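# Return the loose fork to the tray's fork slot

## Task

Move the stray fork into the tray compartment that already holds forks. It must rest on top of or next to those forks, lying flat (not on its edge), aligned with the length of the slot, with its handle pointing the same direction as theirs. Every item originally in the tray must still be in its own compartment at the end, and nothing may be in the tray unless it sits with items of its own kind. The result only counts if it holds without the robot touching it, so release the fork and pull the gripper away before finishing.

## Robot and tools

Robot: one six-joint arm with a two-finger parallel gripper. In every row and every per-joint list in a result, joints go in this order: waist, shoulder, elbow, forearm roll, wrist pitch, wrist roll. The elbow's sign is flipped compared with its URDF, both in what you send and in what comes back. Stated joint ranges (URDF signs): waist -3.491 to 3.491, shoulder -3.140 to 3.140, elbow -1.187 to 4.328 (in your numbers that is -4.328 to 1.187), forearm roll -3.316 to 3.316, wrist pitch -3.140 to 3.140, wrist roll -3.927 to 3.927. True ends can differ by up to 0.010 rad.

Frame: the scene frame has its origin on the table surface under the arm base, +z upward, and +y to the left when facing along +x. The base may be slightly tilted. Results report end_effector_position (metres) and end_effector_quat_wxyz in this frame; at long reach the printed position can be somewhat off. The reported point lies between the finger pads when closed. Fingers extend along the gripper's +z and close along its y. Fingertips stick out about 33 mm past that point when closed, 9 mm when fully open, and move roughly 24 mm farther out while closing, so keep that clearance above the table or tray.

A row is 9 numbers, each in [-1, 1]: six joint offsets (joint order above), then gripper position, gripper force_limit, gripper speed. Joint offsets are relative, not poses, and scale so that 1.0 equals 1.983 rad for waist and shoulder, 2.38 rad for elbow, and 2.975 rad for the three wrist joints. Gripper position: +1 fully open (140 mm), pads touch near -0.8, -1 closes until blocked. force_limit: -1 about 14 N, 0 about 60 N, +1 about 107 N. speed: -1 about 30 mm/s, 0 about 140, +1 about 250.

execute_actions(actions): a list of actions; each action is a list of 1 to 15 rows, one row per control step of 1/30 s; if fewer than 15 rows, the last row is repeated to fill 15 steps. Offsets in every row of an action are measured from the joint angles at the start of that action, not from the prior row; for a call's first action that means the last angles reported. An empty list just returns the current state and images. An action that would push a joint more than 0.010 rad outward beyond its range is refused; if the first action fails this, or any action is malformed, nothing in the call runs. Joints asked past their real end stop there, and the result may say "joint sent to its limit".

move(target, speed, blocking): target is one 9-number row whose joint offsets are taken from the Joint positions in the latest result that lists them. All joints travel in sync (so the hand follows a curve), taking 0.5 to 10 s; speed (0.01 to 2 rad/s, default 0.5) caps the joint with the longest travel. Gripper values apply at once. It does not avoid obstacles. With blocking=false you get a result after 0.5 s; then use wait or stop before sending new rows or moves. The extra "move:" line reports the ending (done, off_target, moving, held, fault), limits=held or none, and the joint farthest from target.

wait(seconds): 0 to 10; the arm keeps its last command and a running move continues. stop(): brakes a running move; fingers keep going. zoom_image(camera, region): camera is cam_high (896x504), cam_low (896x504) or cam_wrist (504x504, fisheye); region is [x0, y0, x1, y1] pixels from top-left, at most 504 by 504. finished_scene(scene): pass the current scene number; irreversible, reports success.

Motion limits: joint targets move at most 2.62 rad/s (waist, shoulder), 3.14 (elbow), 3.93 (wrist joints), ramping up over 0.5 s. Each step a target may lead its measured angle by at most 0.805 rad (waist, shoulder), 0.966 (elbow), 1.21 (wrist joints), and targets are pulled back if they would put the gripper over 70 mm from where it actually is. So big offsets need several actions; a result's Joint targets show where joints are heading. "joint command not followed" means a clearance check altered targets (mounts count as part of the arm).

Gripping: close with position -1 and confirm object_status 2. Codes: 0 moving, 1 blocked while opening, 2 blocked while closing (holding), 3 reached target or pads met (a thin part like a fork may still be held). position_measured is in counts: 3 open, 230 pads together, not linear. To squeeze harder while at status 2, raise force_limit and change position slightly (e.g. -1 to -0.98).

Cautions: the arm is stiff; aiming even slightly past a firm contact can trigger a fault. A joint torque at its limit (148 N m for waist, shoulder, elbow; 37.2 N m for the wrist joints, held weight included) or 150 N of outside force stops the arm for 10 s and cancels the rest of the call. Faster moves hit harder. Long holding heats motors; a MOTOR HOT warning precedes an over-temperature stop. Loose items may get nudged now and then. Never push or drop anything off the table; avoid drops, slips, slams and hard pushes. Finish by opening, lifting clear, then ending the scene.

Each tool is called after "Request:" as name([rows], argument=value, ...), one row to a line, values as JSON.

## Session

Request:
execute_actions(actions=[])

Scene clock: 0.00 s.
end_effector_position=(+0.3875, +0.1953, +0.1780) position_measured=3 object_status=3 end_effector_quat_wxyz=(+0.013, +0.696, +0.710, -0.105)
Joint names: [waist, shoulder, elbow, forearm roll, wrist pitch, wrist roll]
Joint positions: [ 1.145 -0.084  0.806  0.665 -0.689  1.679]
Joint velocities: [ 0.001  0.001  0.     0.    -0.001  0.   ]
Joint targets: [1.145 -0.084 0.806 0.665 -0.689 1.679]

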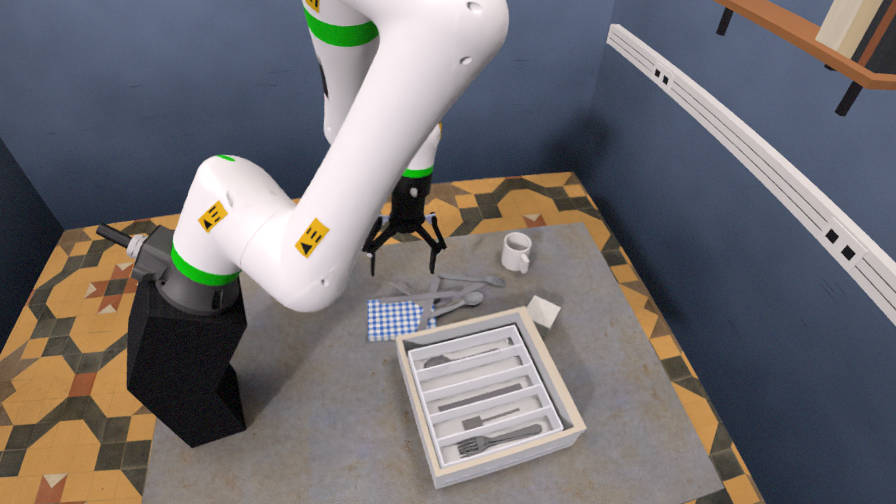

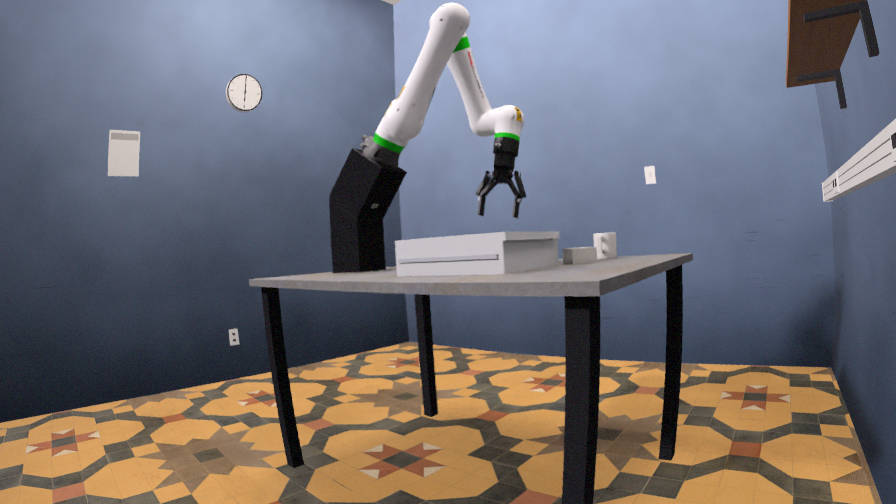

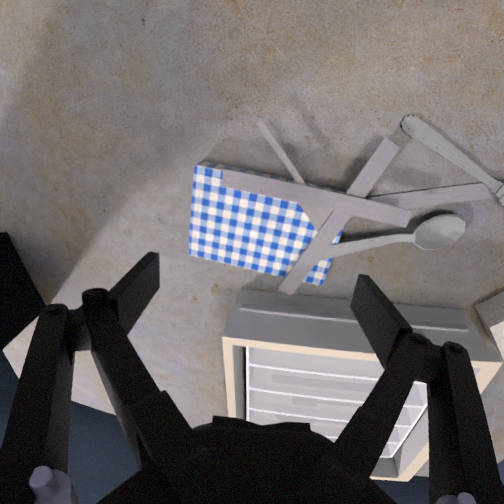

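Request:
zoom_image(camera="cam_high", region=[350,230,610,490])

Request:
execute_actions([
  [[0.03,0,0,0,0,0,1,0,0]],
])

Request:
execute_actions([
  [[0,0.03,0,0,0,0,1,0,0]],
])

Request:
execute_actions([
  [[0,0,-0.03,0,0,0,1,0,0]],
])

Request:
execute_actions([
  [[0,0,0,0.03,0,0,1,0,0]],
])

Request:
execute_actions([
  [[0,0,0,0,0.03,0,1,0,0]],
])

Request:
execute_actions([
  [[0,0,0,0,0,0.03,1,0,0]],
])

Region (350, 230, 610, 490) of cam_high's 896x504 image, scaled by 1.938, with more detail than that image has.

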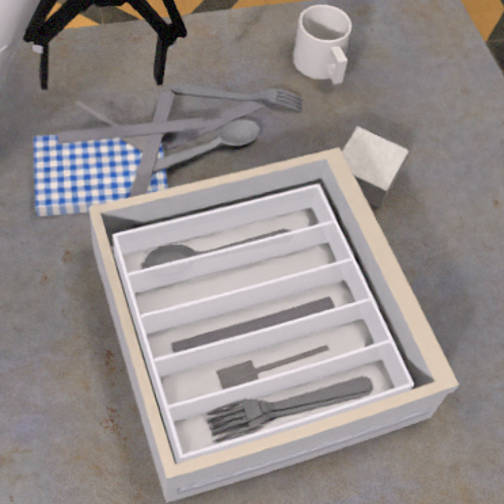

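Scene clock: 3.93 s.
end_effector_position=(+0.3755, +0.2218, +0.1820) position_measured=3 object_status=3 end_effector_quat_wxyz=(+0.001, +0.679, +0.728, -0.095)
Joint names: [waist, shoulder, elbow, forearm roll, wrist pitch, wrist roll]
Joint positions: [ 1.204 -0.084  0.806  0.665 -0.689  1.679]
Joint velocities: [ 0.003 -0.     0.001  0.    -0.    -0.002]
Joint targets: [1.205 -0.084 0.806 0.665 -0.689 1.679]

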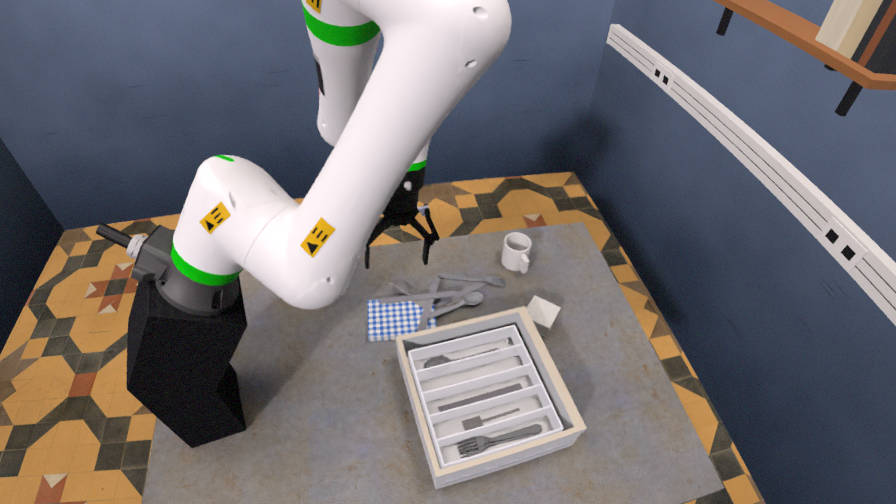

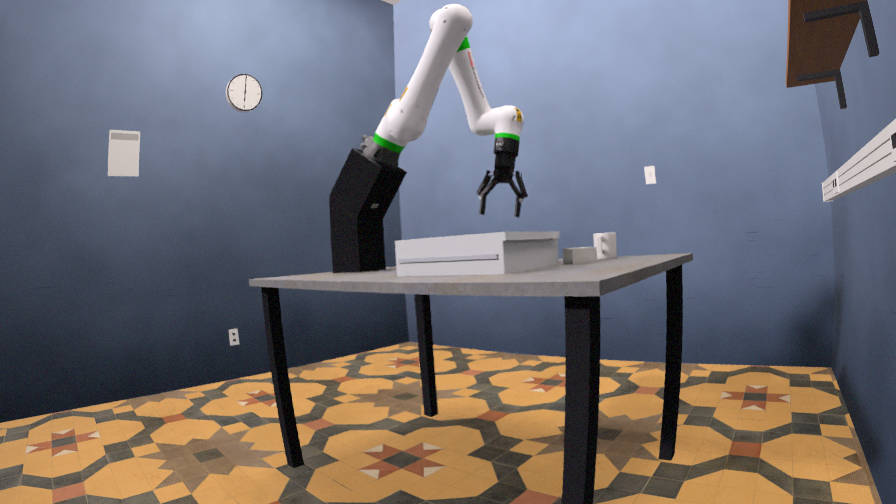

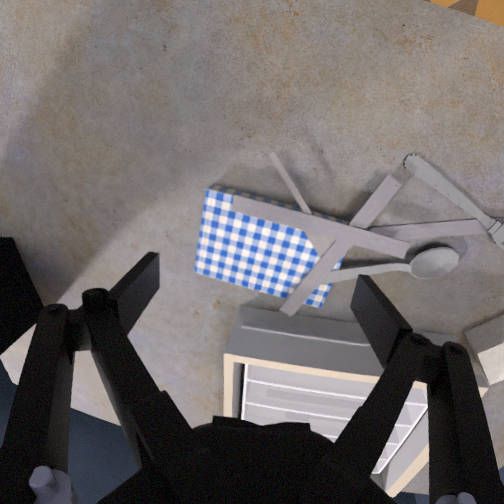

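Scene clock: 4.43 s.
end_effector_position=(+0.3577, +0.2114, +0.1652) position_measured=3 object_status=3 end_effector_quat_wxyz=(+0.005, +0.668, +0.734, -0.122)
Joint names: [waist, shoulder, elbow, forearm roll, wrist pitch, wrist roll]
Joint positions: [ 1.205 -0.025  0.806  0.665 -0.689  1.679]
Joint velocities: [-0.     0.002 -0.     0.002  0.001  0.001]
Joint targets: [1.204 -0.024 0.806 0.665 -0.689 1.679]

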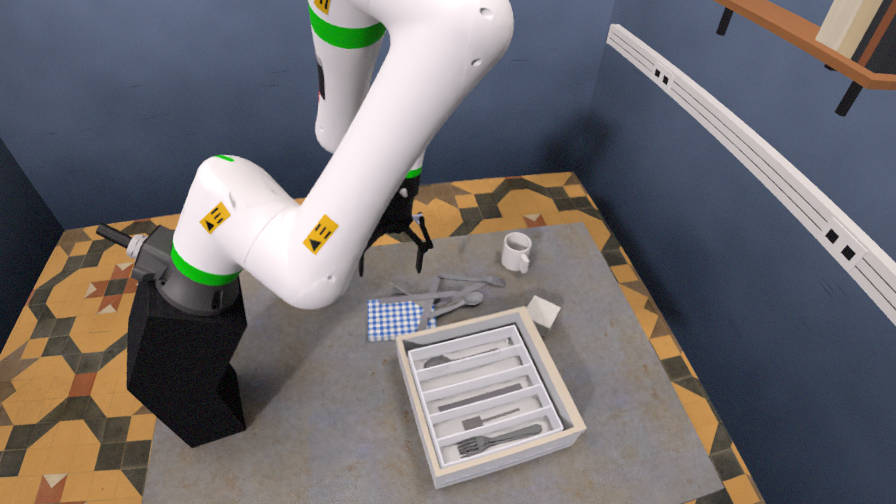

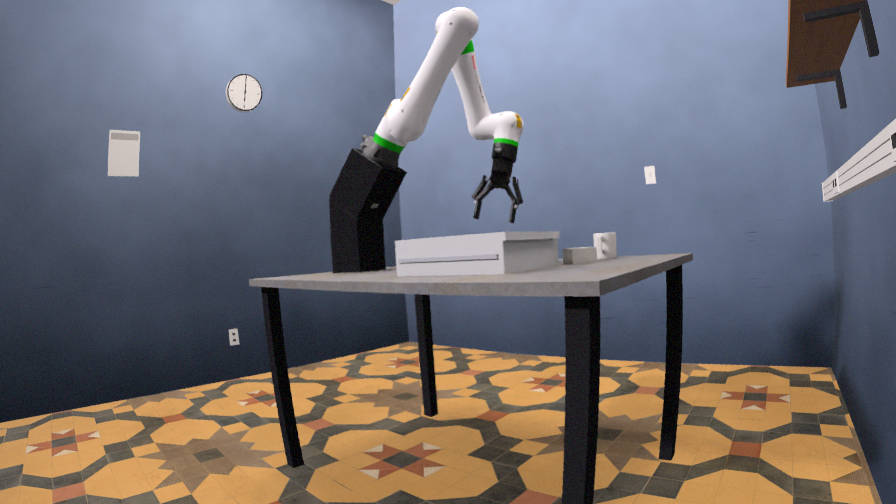

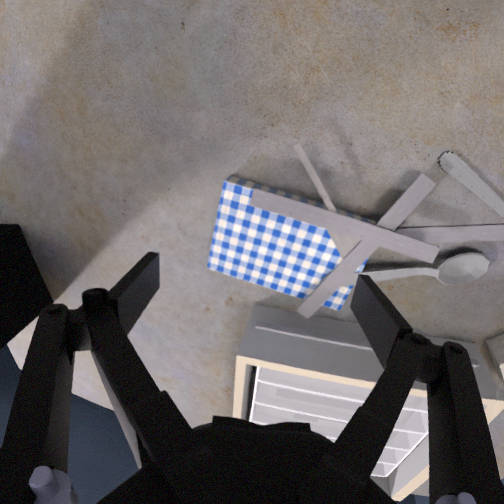

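Scene clock: 4.93 s.
end_effector_position=(+0.3917, +0.2477, +0.1746) position_measured=3 object_status=3 end_effector_quat_wxyz=(+0.000, +0.681, +0.727, -0.090)
Joint names: [waist, shoulder, elbow, forearm roll, wrist pitch, wrist roll]
Joint positions: [ 1.205 -0.025  0.734  0.665 -0.689  1.679]
Joint velocities: [ 0.001  0.    -0.002  0.003  0.     0.   ]
Joint targets: [1.205 -0.025 0.734 0.665 -0.689 1.679]

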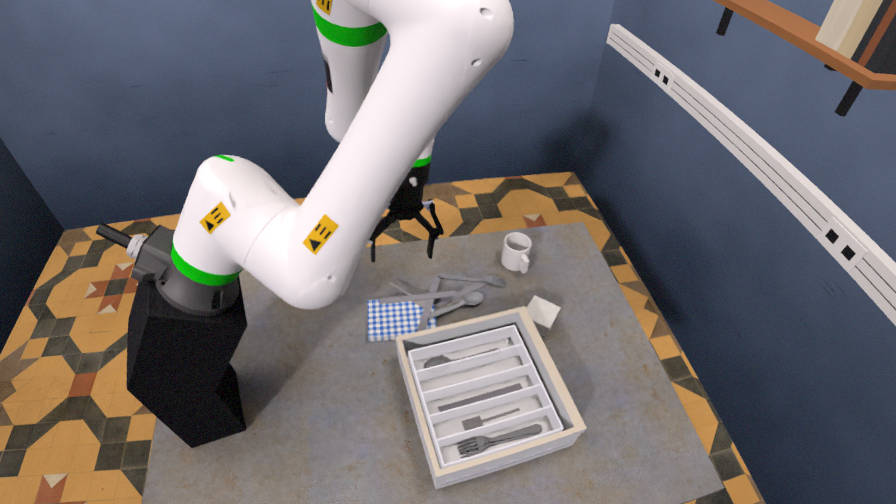

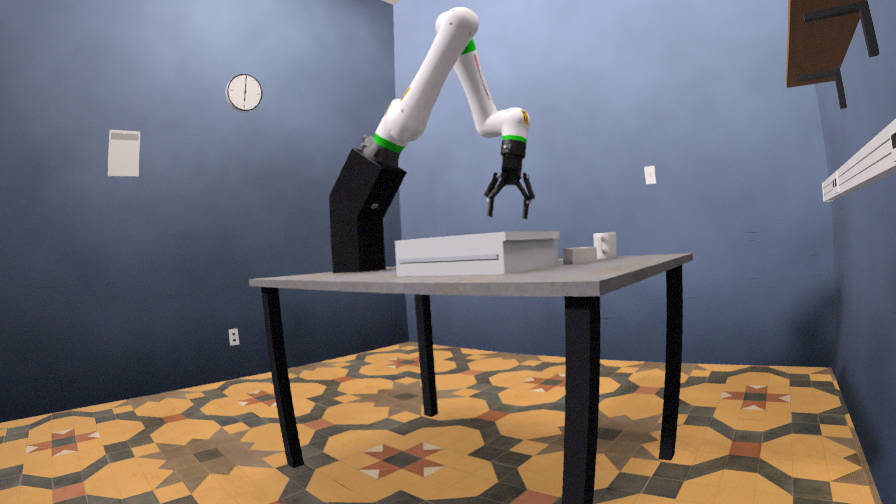

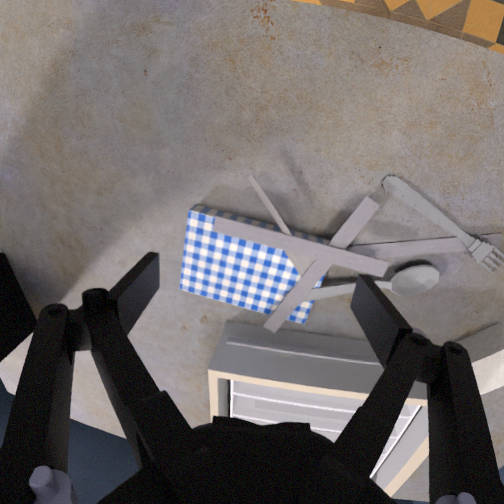

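Scene clock: 5.43 s.
end_effector_position=(+0.4125, +0.2573, +0.1789) position_measured=3 object_status=3 end_effector_quat_wxyz=(+0.019, +0.655, +0.752, -0.071)
Joint names: [waist, shoulder, elbow, forearm roll, wrist pitch, wrist roll]
Joint positions: [ 1.205 -0.025  0.734  0.754 -0.689  1.679]
Joint velocities: [ 0.002  0.001 -0.     0.001 -0.     0.001]
Joint targets: [1.205 -0.025 0.734 0.754 -0.689 1.679]

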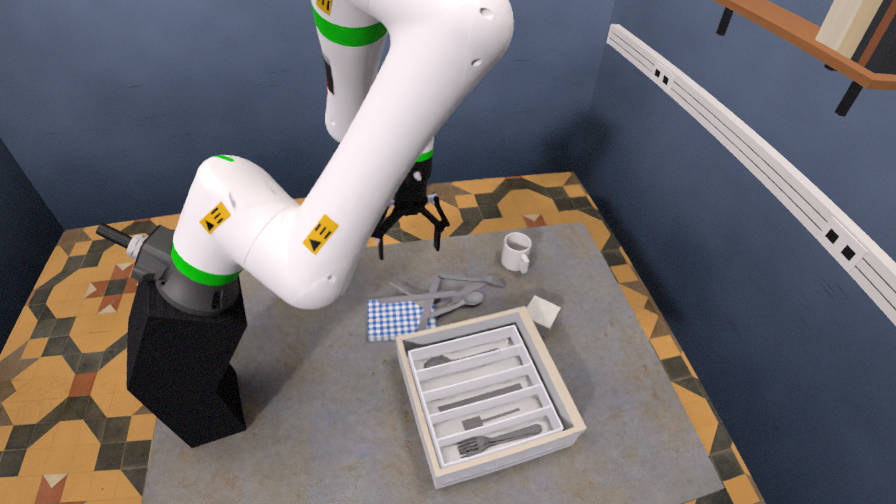

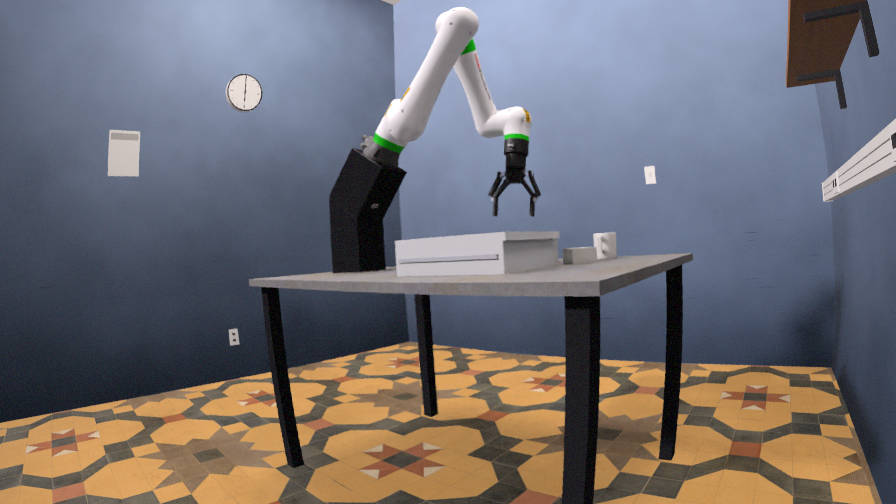

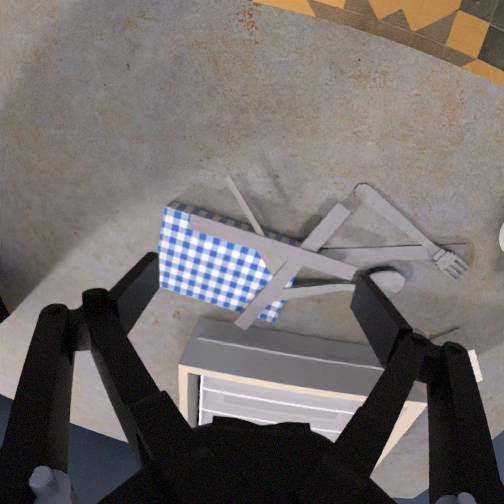

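Scene clock: 5.93 s.
end_effector_position=(+0.4115, +0.2889, +0.1762) position_measured=3 object_status=3 end_effector_quat_wxyz=(-0.011, +0.657, +0.752, -0.038)
Joint names: [waist, shoulder, elbow, forearm roll, wrist pitch, wrist roll]
Joint positions: [ 1.205 -0.025  0.734  0.754 -0.6    1.679]
Joint velocities: [ 0.001  0.001 -0.    -0.002  0.003 -0.001]
Joint targets: [1.205 -0.025 0.734 0.754 -0.600 1.679]

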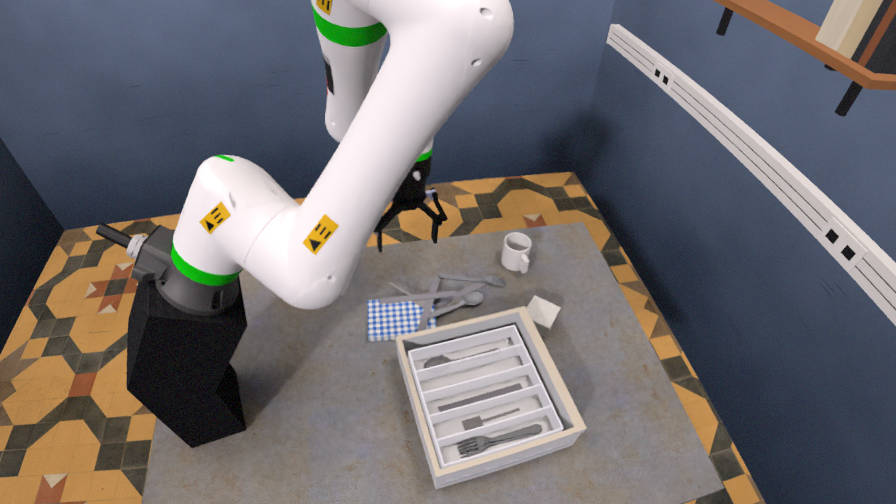

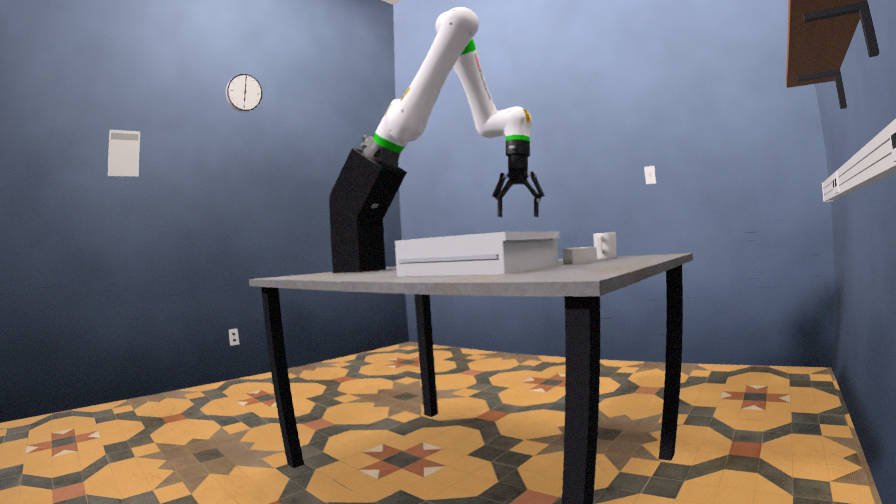

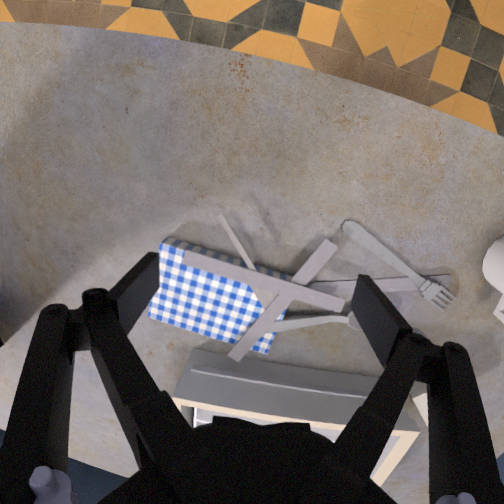

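Scene clock: 6.43 s.
end_effector_position=(+0.4115, +0.2890, +0.1762) position_measured=3 object_status=3 end_effector_quat_wxyz=(-0.013, +0.623, +0.781, -0.038)
Joint names: [waist, shoulder, elbow, forearm roll, wrist pitch, wrist roll]
Joint positions: [ 1.205 -0.025  0.734  0.754 -0.6    1.768]
Joint velocities: [ 0.001 -0.001  0.     0.001  0.     0.001]
Joint targets: [1.205 -0.025 0.734 0.754 -0.600 1.769]

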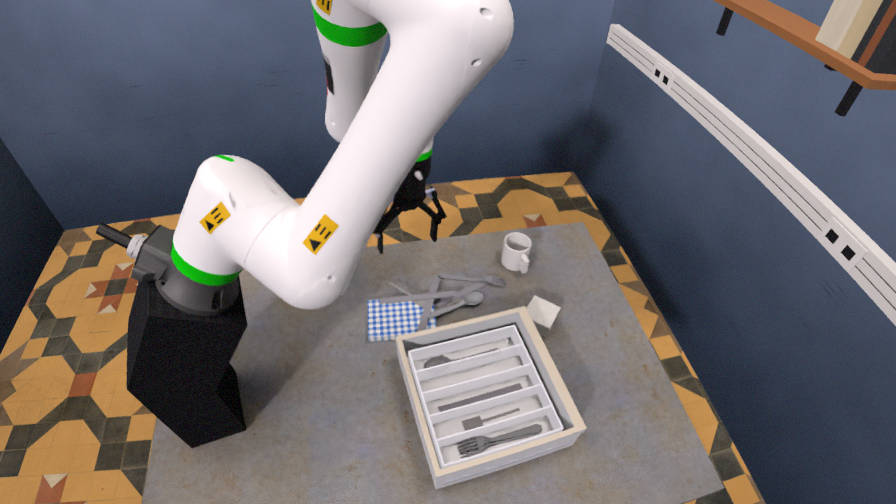

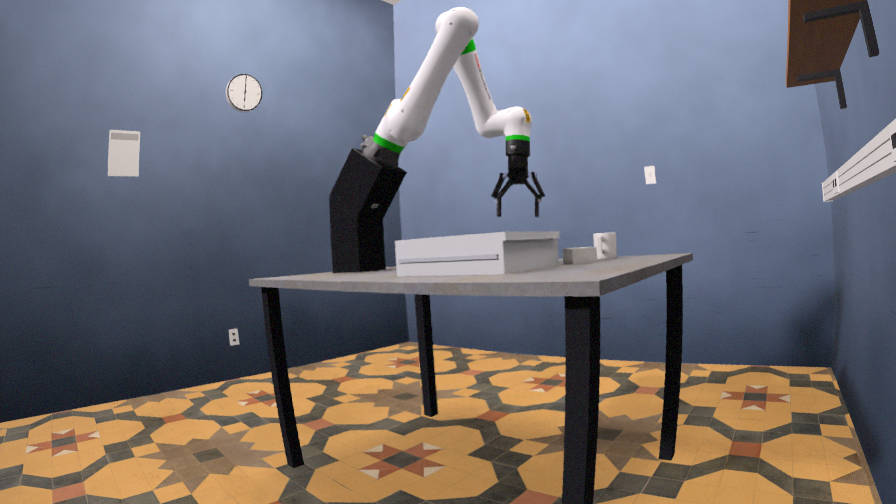

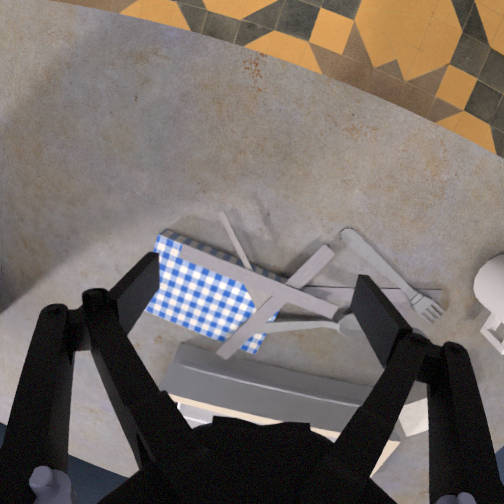

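Request:
move(target=[-0.1377,0.0877,-0.0966,-0.012,0.0508,0.36,-0.3,0,0], speed=1.2)

Scene clock: 18.47 s.
end_effector_position=(+0.5468, +0.2672, +0.1210) position_measured=167 object_status=3 end_effector_quat_wxyz=(+0.001, +0.273, +0.962, -0.001)
Joint names: [waist, shoulder, elbow, forearm roll, wrist pitch, wrist roll]
Joint positions: [ 0.931  0.149  0.504  0.718 -0.449  2.839]
Joint velocities: [ 0.001  0.    -0.001  0.002  0.001 -0.   ]
Joint targets: [0.931 0.149 0.504 0.718 -0.449 2.839]
move: done; limits=none; farthest joint: the waist, 0.000 radians from its target (0.273 radians at the start)

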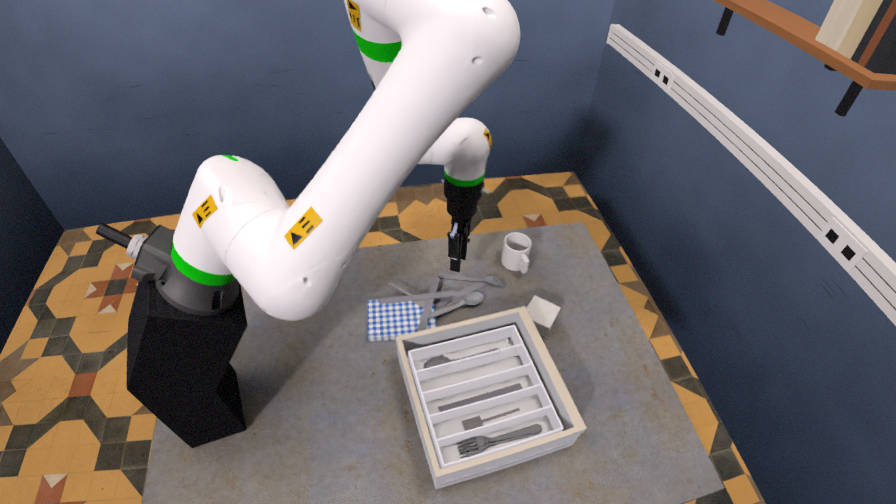

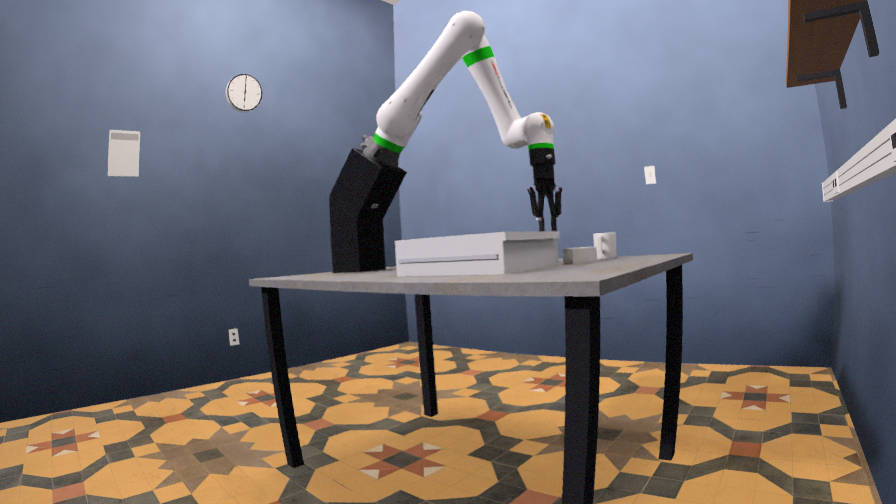

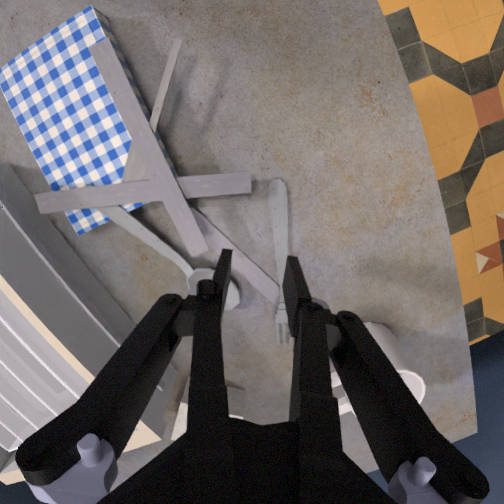

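Request:
move(target=[-0.031,0.0948,-0.0423,0.0336,0.0326,0,-0.3,0,0])

Scene clock: 23.03 s.
end_effector_position=(+0.5662, +0.2799, +0.0491) position_measured=167 object_status=3 end_effector_quat_wxyz=(+0.000, +0.241, +0.970, +0.000)
Joint names: [waist, shoulder, elbow, forearm roll, wrist pitch, wrist roll]
Joint positions: [ 0.87   0.337  0.404  0.818 -0.352  2.839]
Joint velocities: [ 0.     0.    -0.001 -0.001  0.001 -0.001]
Joint targets: [0.870 0.337 0.404 0.818 -0.352 2.839]
move: done; limits=none; farthest joint: the waist, 0.000 radians from its target (0.062 radians at the start)

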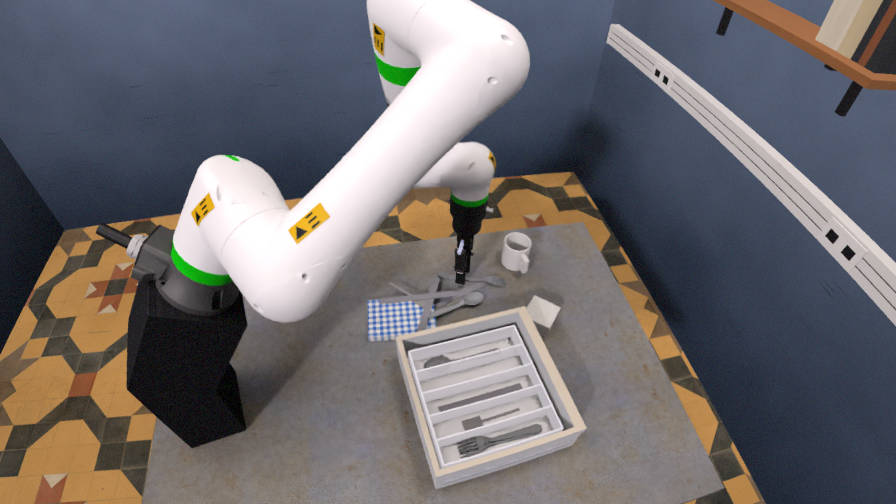

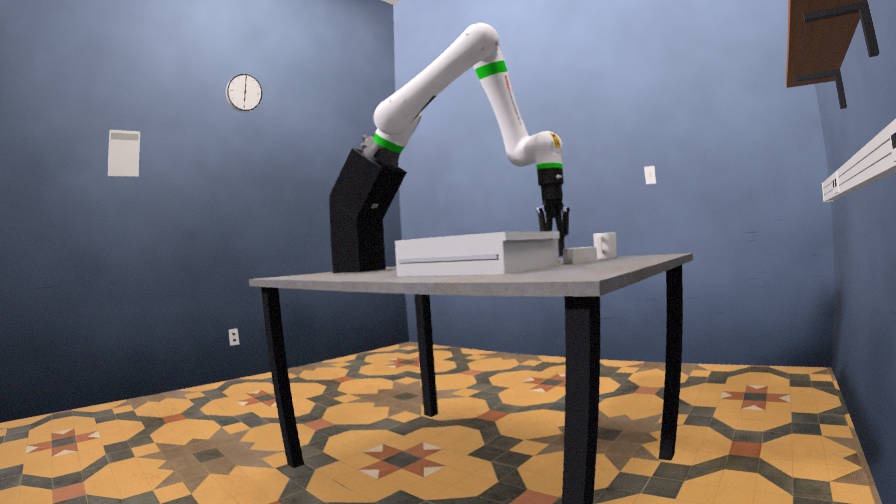

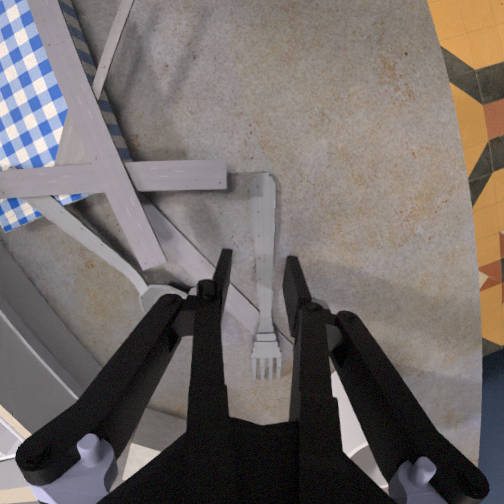

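Request:
execute_actions([
  [[0,0,0,0,0,0,-0.45,0,0],[0,0,0,0,0,0,-0.45,0,0],[0,0,0,0,0,0,-0.45,0,0],[-0.0042,0.019,-0.0066,0.0138,0.006,-0.008,-0.45,0,0]],
  [[0,0,0,0,0,0,-1,0,-0.5]],
  [[0.03,-0.1,0.045,-0.045,-0.035,0,-1,0,-0.5]],
])

Scene clock: 26.87 s.
end_effector_position=(+0.5463, +0.2650, +0.1096) position_measured=214 object_status=2 end_effector_quat_wxyz=(-0.001, +0.283, +0.959, -0.005)
Joint names: [waist, shoulder, elbow, forearm roll, wrist pitch, wrist roll]
Joint positions: [ 0.921  0.177  0.495  0.725 -0.438  2.816]
Joint velocities: [ 0.004 -0.01   0.008 -0.008 -0.007 -0.001]
Joint targets: [0.921 0.176 0.495 0.725 -0.438 2.816]

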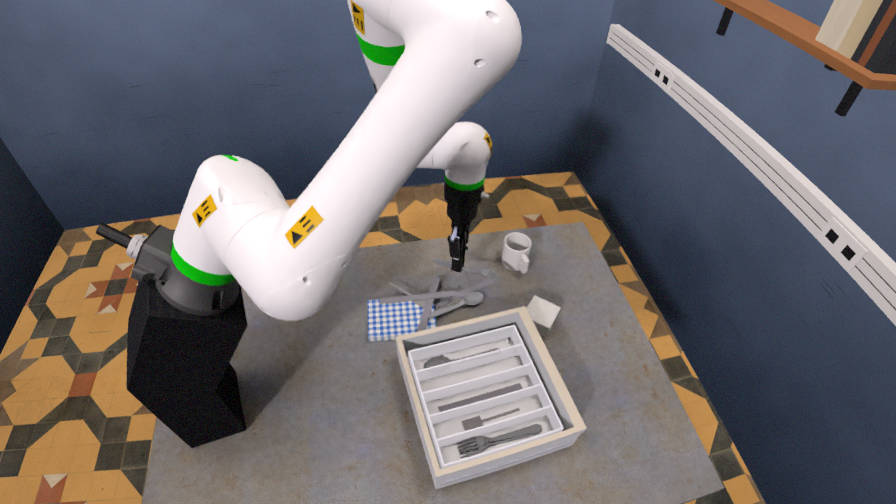

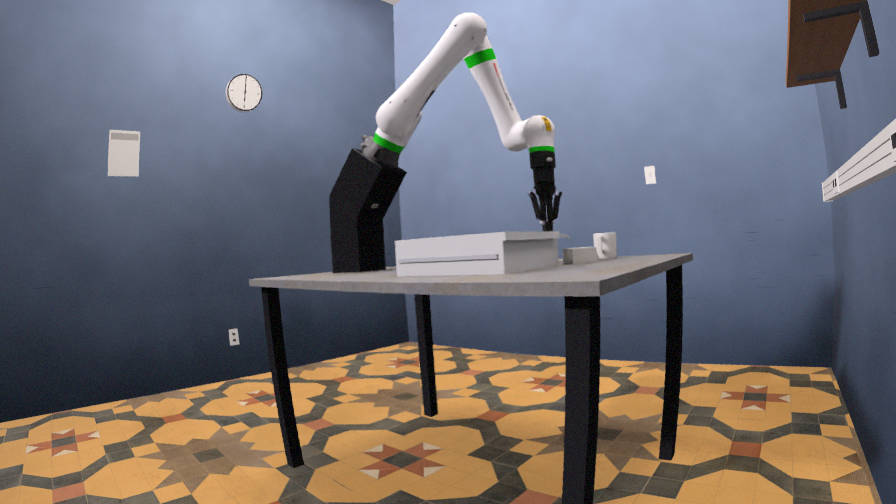

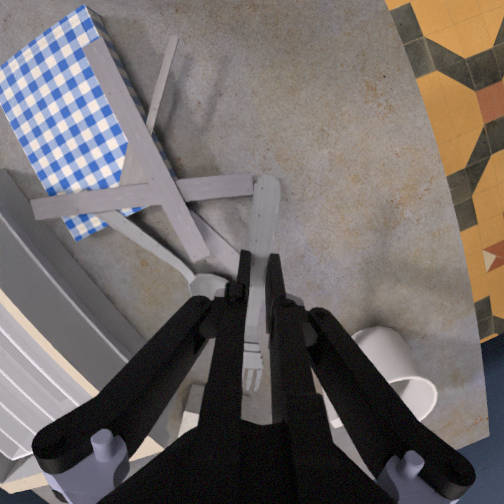

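Request:
move(target=[0,-0.12,0,-0.03,-0.07,0,-1,0,0])

Request:
move(target=[-0.462,0.046,-0.0744,-0.3475,-0.0093,-0.244,-1,0,0], speed=0.8)

Scene clock: 31.60 s.
end_effector_position=(+0.5924, +0.2150, +0.2193) position_measured=214 object_status=2 end_effector_quat_wxyz=(+0.041, +0.355, +0.934, -0.014)
Joint names: [waist, shoulder, elbow, forearm roll, wrist pitch, wrist roll]
Joint positions: [ 0.921 -0.061  0.495  0.636 -0.646  2.816]
Joint velocities: [ 0.    -0.001 -0.001  0.001 -0.002 -0.002]
Joint targets: [0.921 -0.061 0.495 0.636 -0.646 2.816]
move: done; limits=none; farthest joint: the waist, 0.000 radians from its target (0.000 radians at the start)

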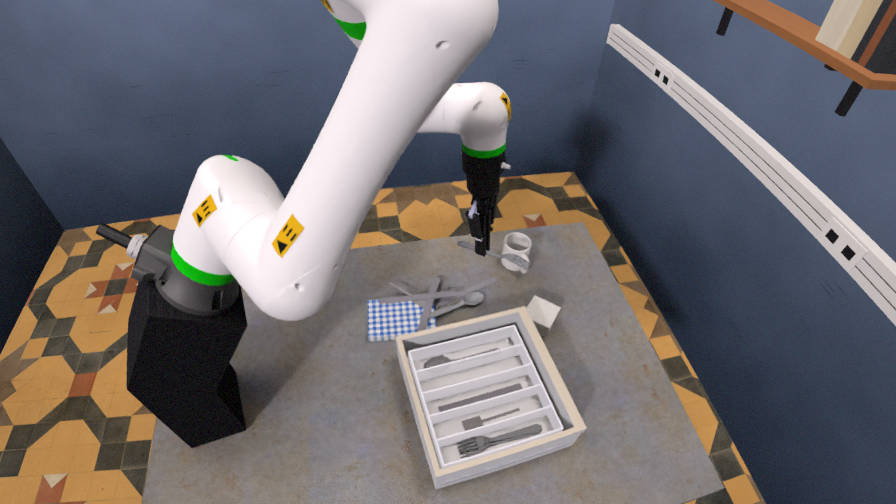

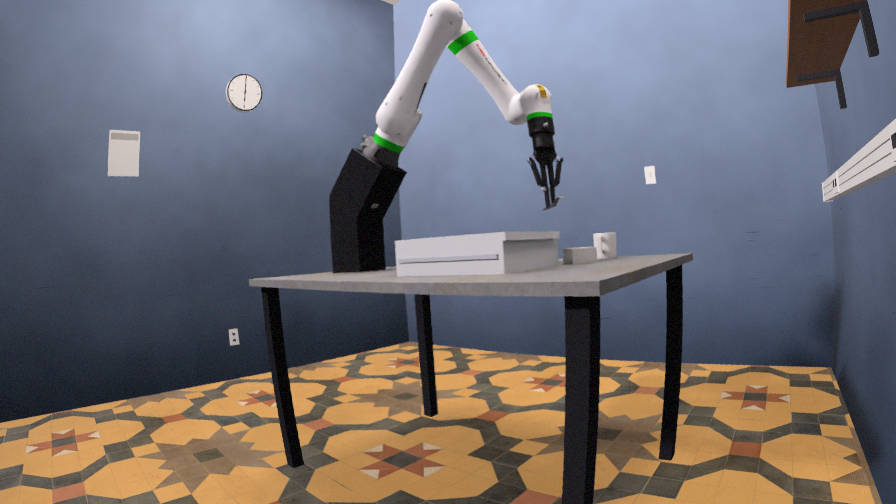

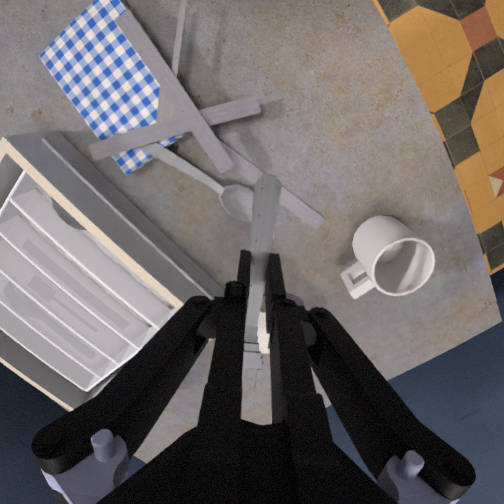

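Scene clock: 33.50 s.
end_effector_position=(+0.5415, -0.1522, +0.2015) position_measured=214 object_status=2 end_effector_quat_wxyz=(+0.001, +0.999, +0.044, +0.001)
Joint names: [waist, shoulder, elbow, forearm roll, wrist pitch, wrist roll]
Joint positions: [ 0.005  0.03   0.318 -0.398 -0.674  2.09 ]
Joint velocities: [-0.002  0.002 -0.001 -0.001 -0.    -0.001]
Joint targets: [0.005 0.030 0.318 -0.398 -0.674 2.090]
move: done; limits=none; farthest joint: the waist, 0.000 radians from its target (0.916 radians at the start)

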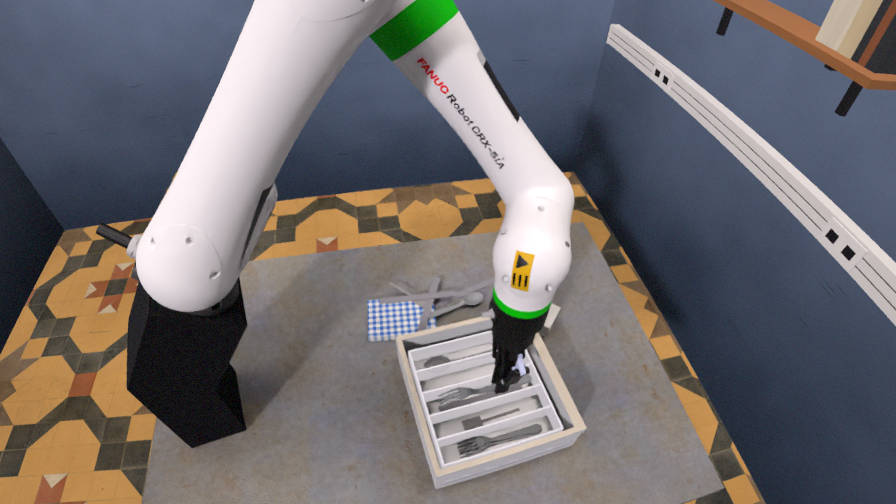

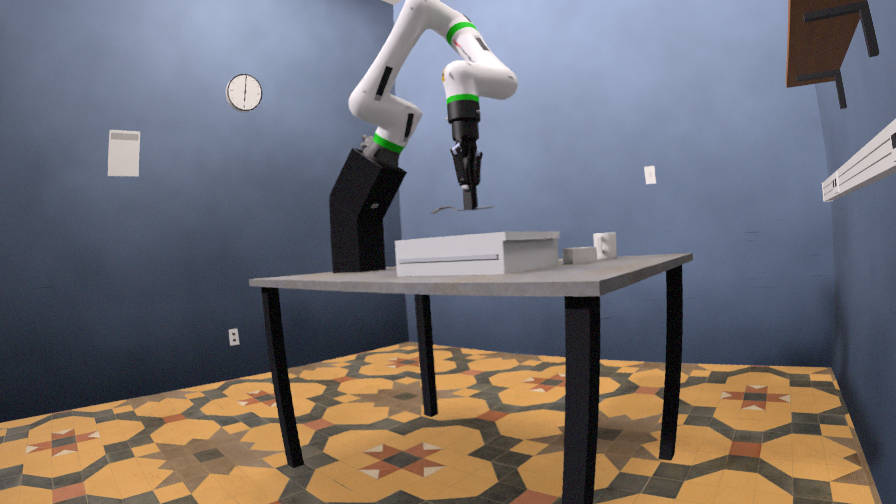

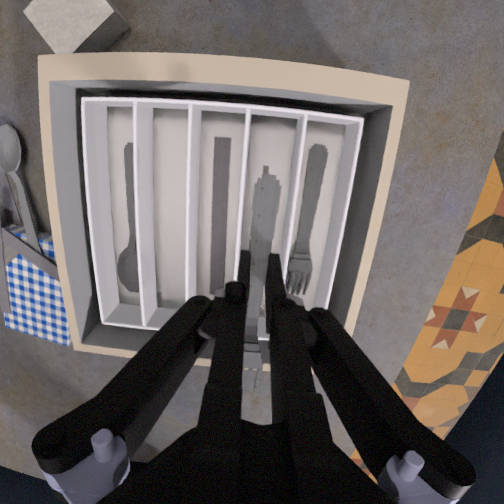

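Request:
move(target=[-0.038,0.153,-0.1104,-0.025,0.001,0.043,-1,0,0])

Scene clock: 37.03 s.
end_effector_position=(+0.5913, -0.2135, +0.1188) position_measured=214 object_status=2 end_effector_quat_wxyz=(-0.000, +0.999, +0.043, -0.001)
Joint names: [waist, shoulder, elbow, forearm roll, wrist pitch, wrist roll]
Joint positions: [-0.07   0.333  0.055 -0.472 -0.671  2.218]
Joint velocities: [ 0.     0.002 -0.001 -0.001  0.     0.   ]
Joint targets: [-0.070 0.333 0.055 -0.472 -0.671 2.218]
move: done; limits=none; farthest joint: the waist, 0.000 radians from its target (0.075 radians at the start)

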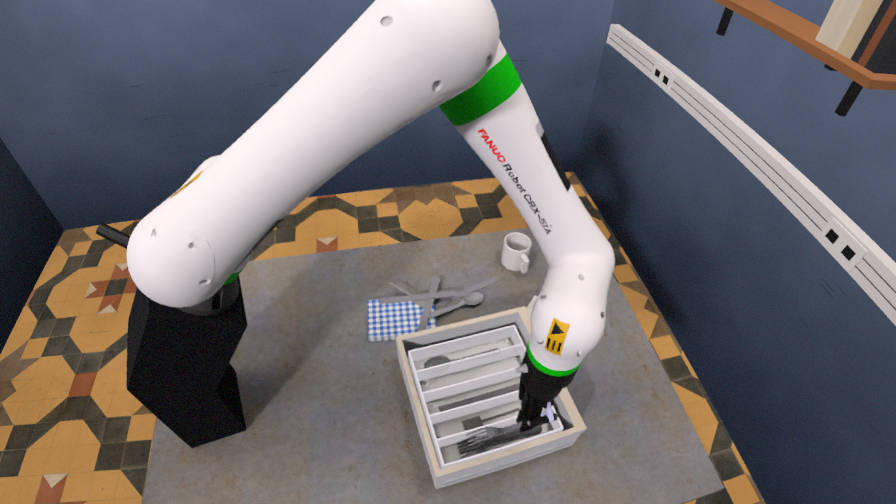

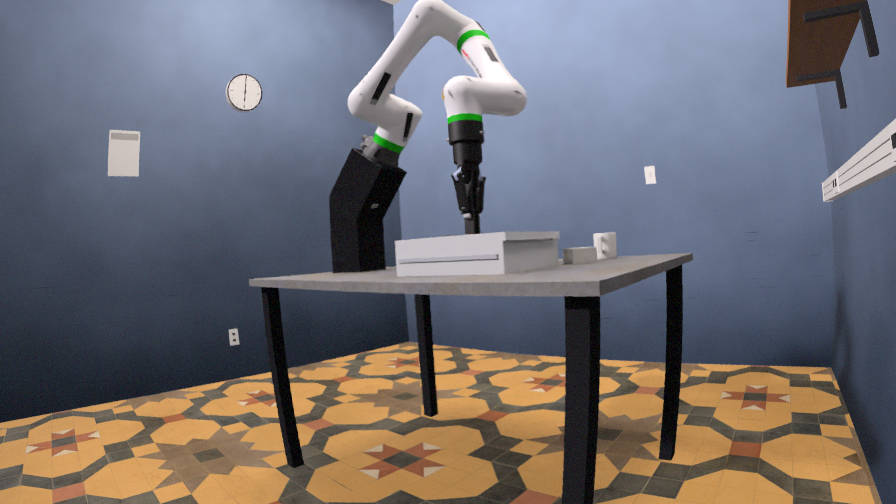

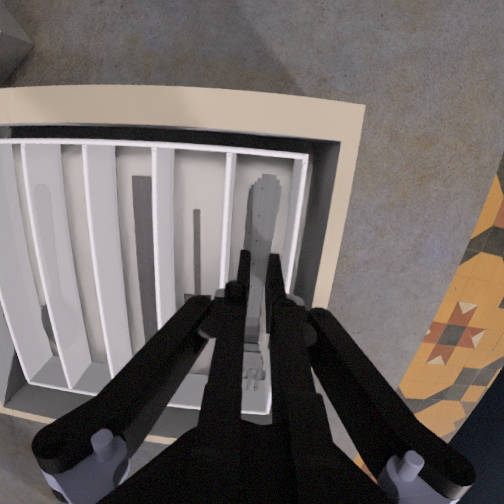

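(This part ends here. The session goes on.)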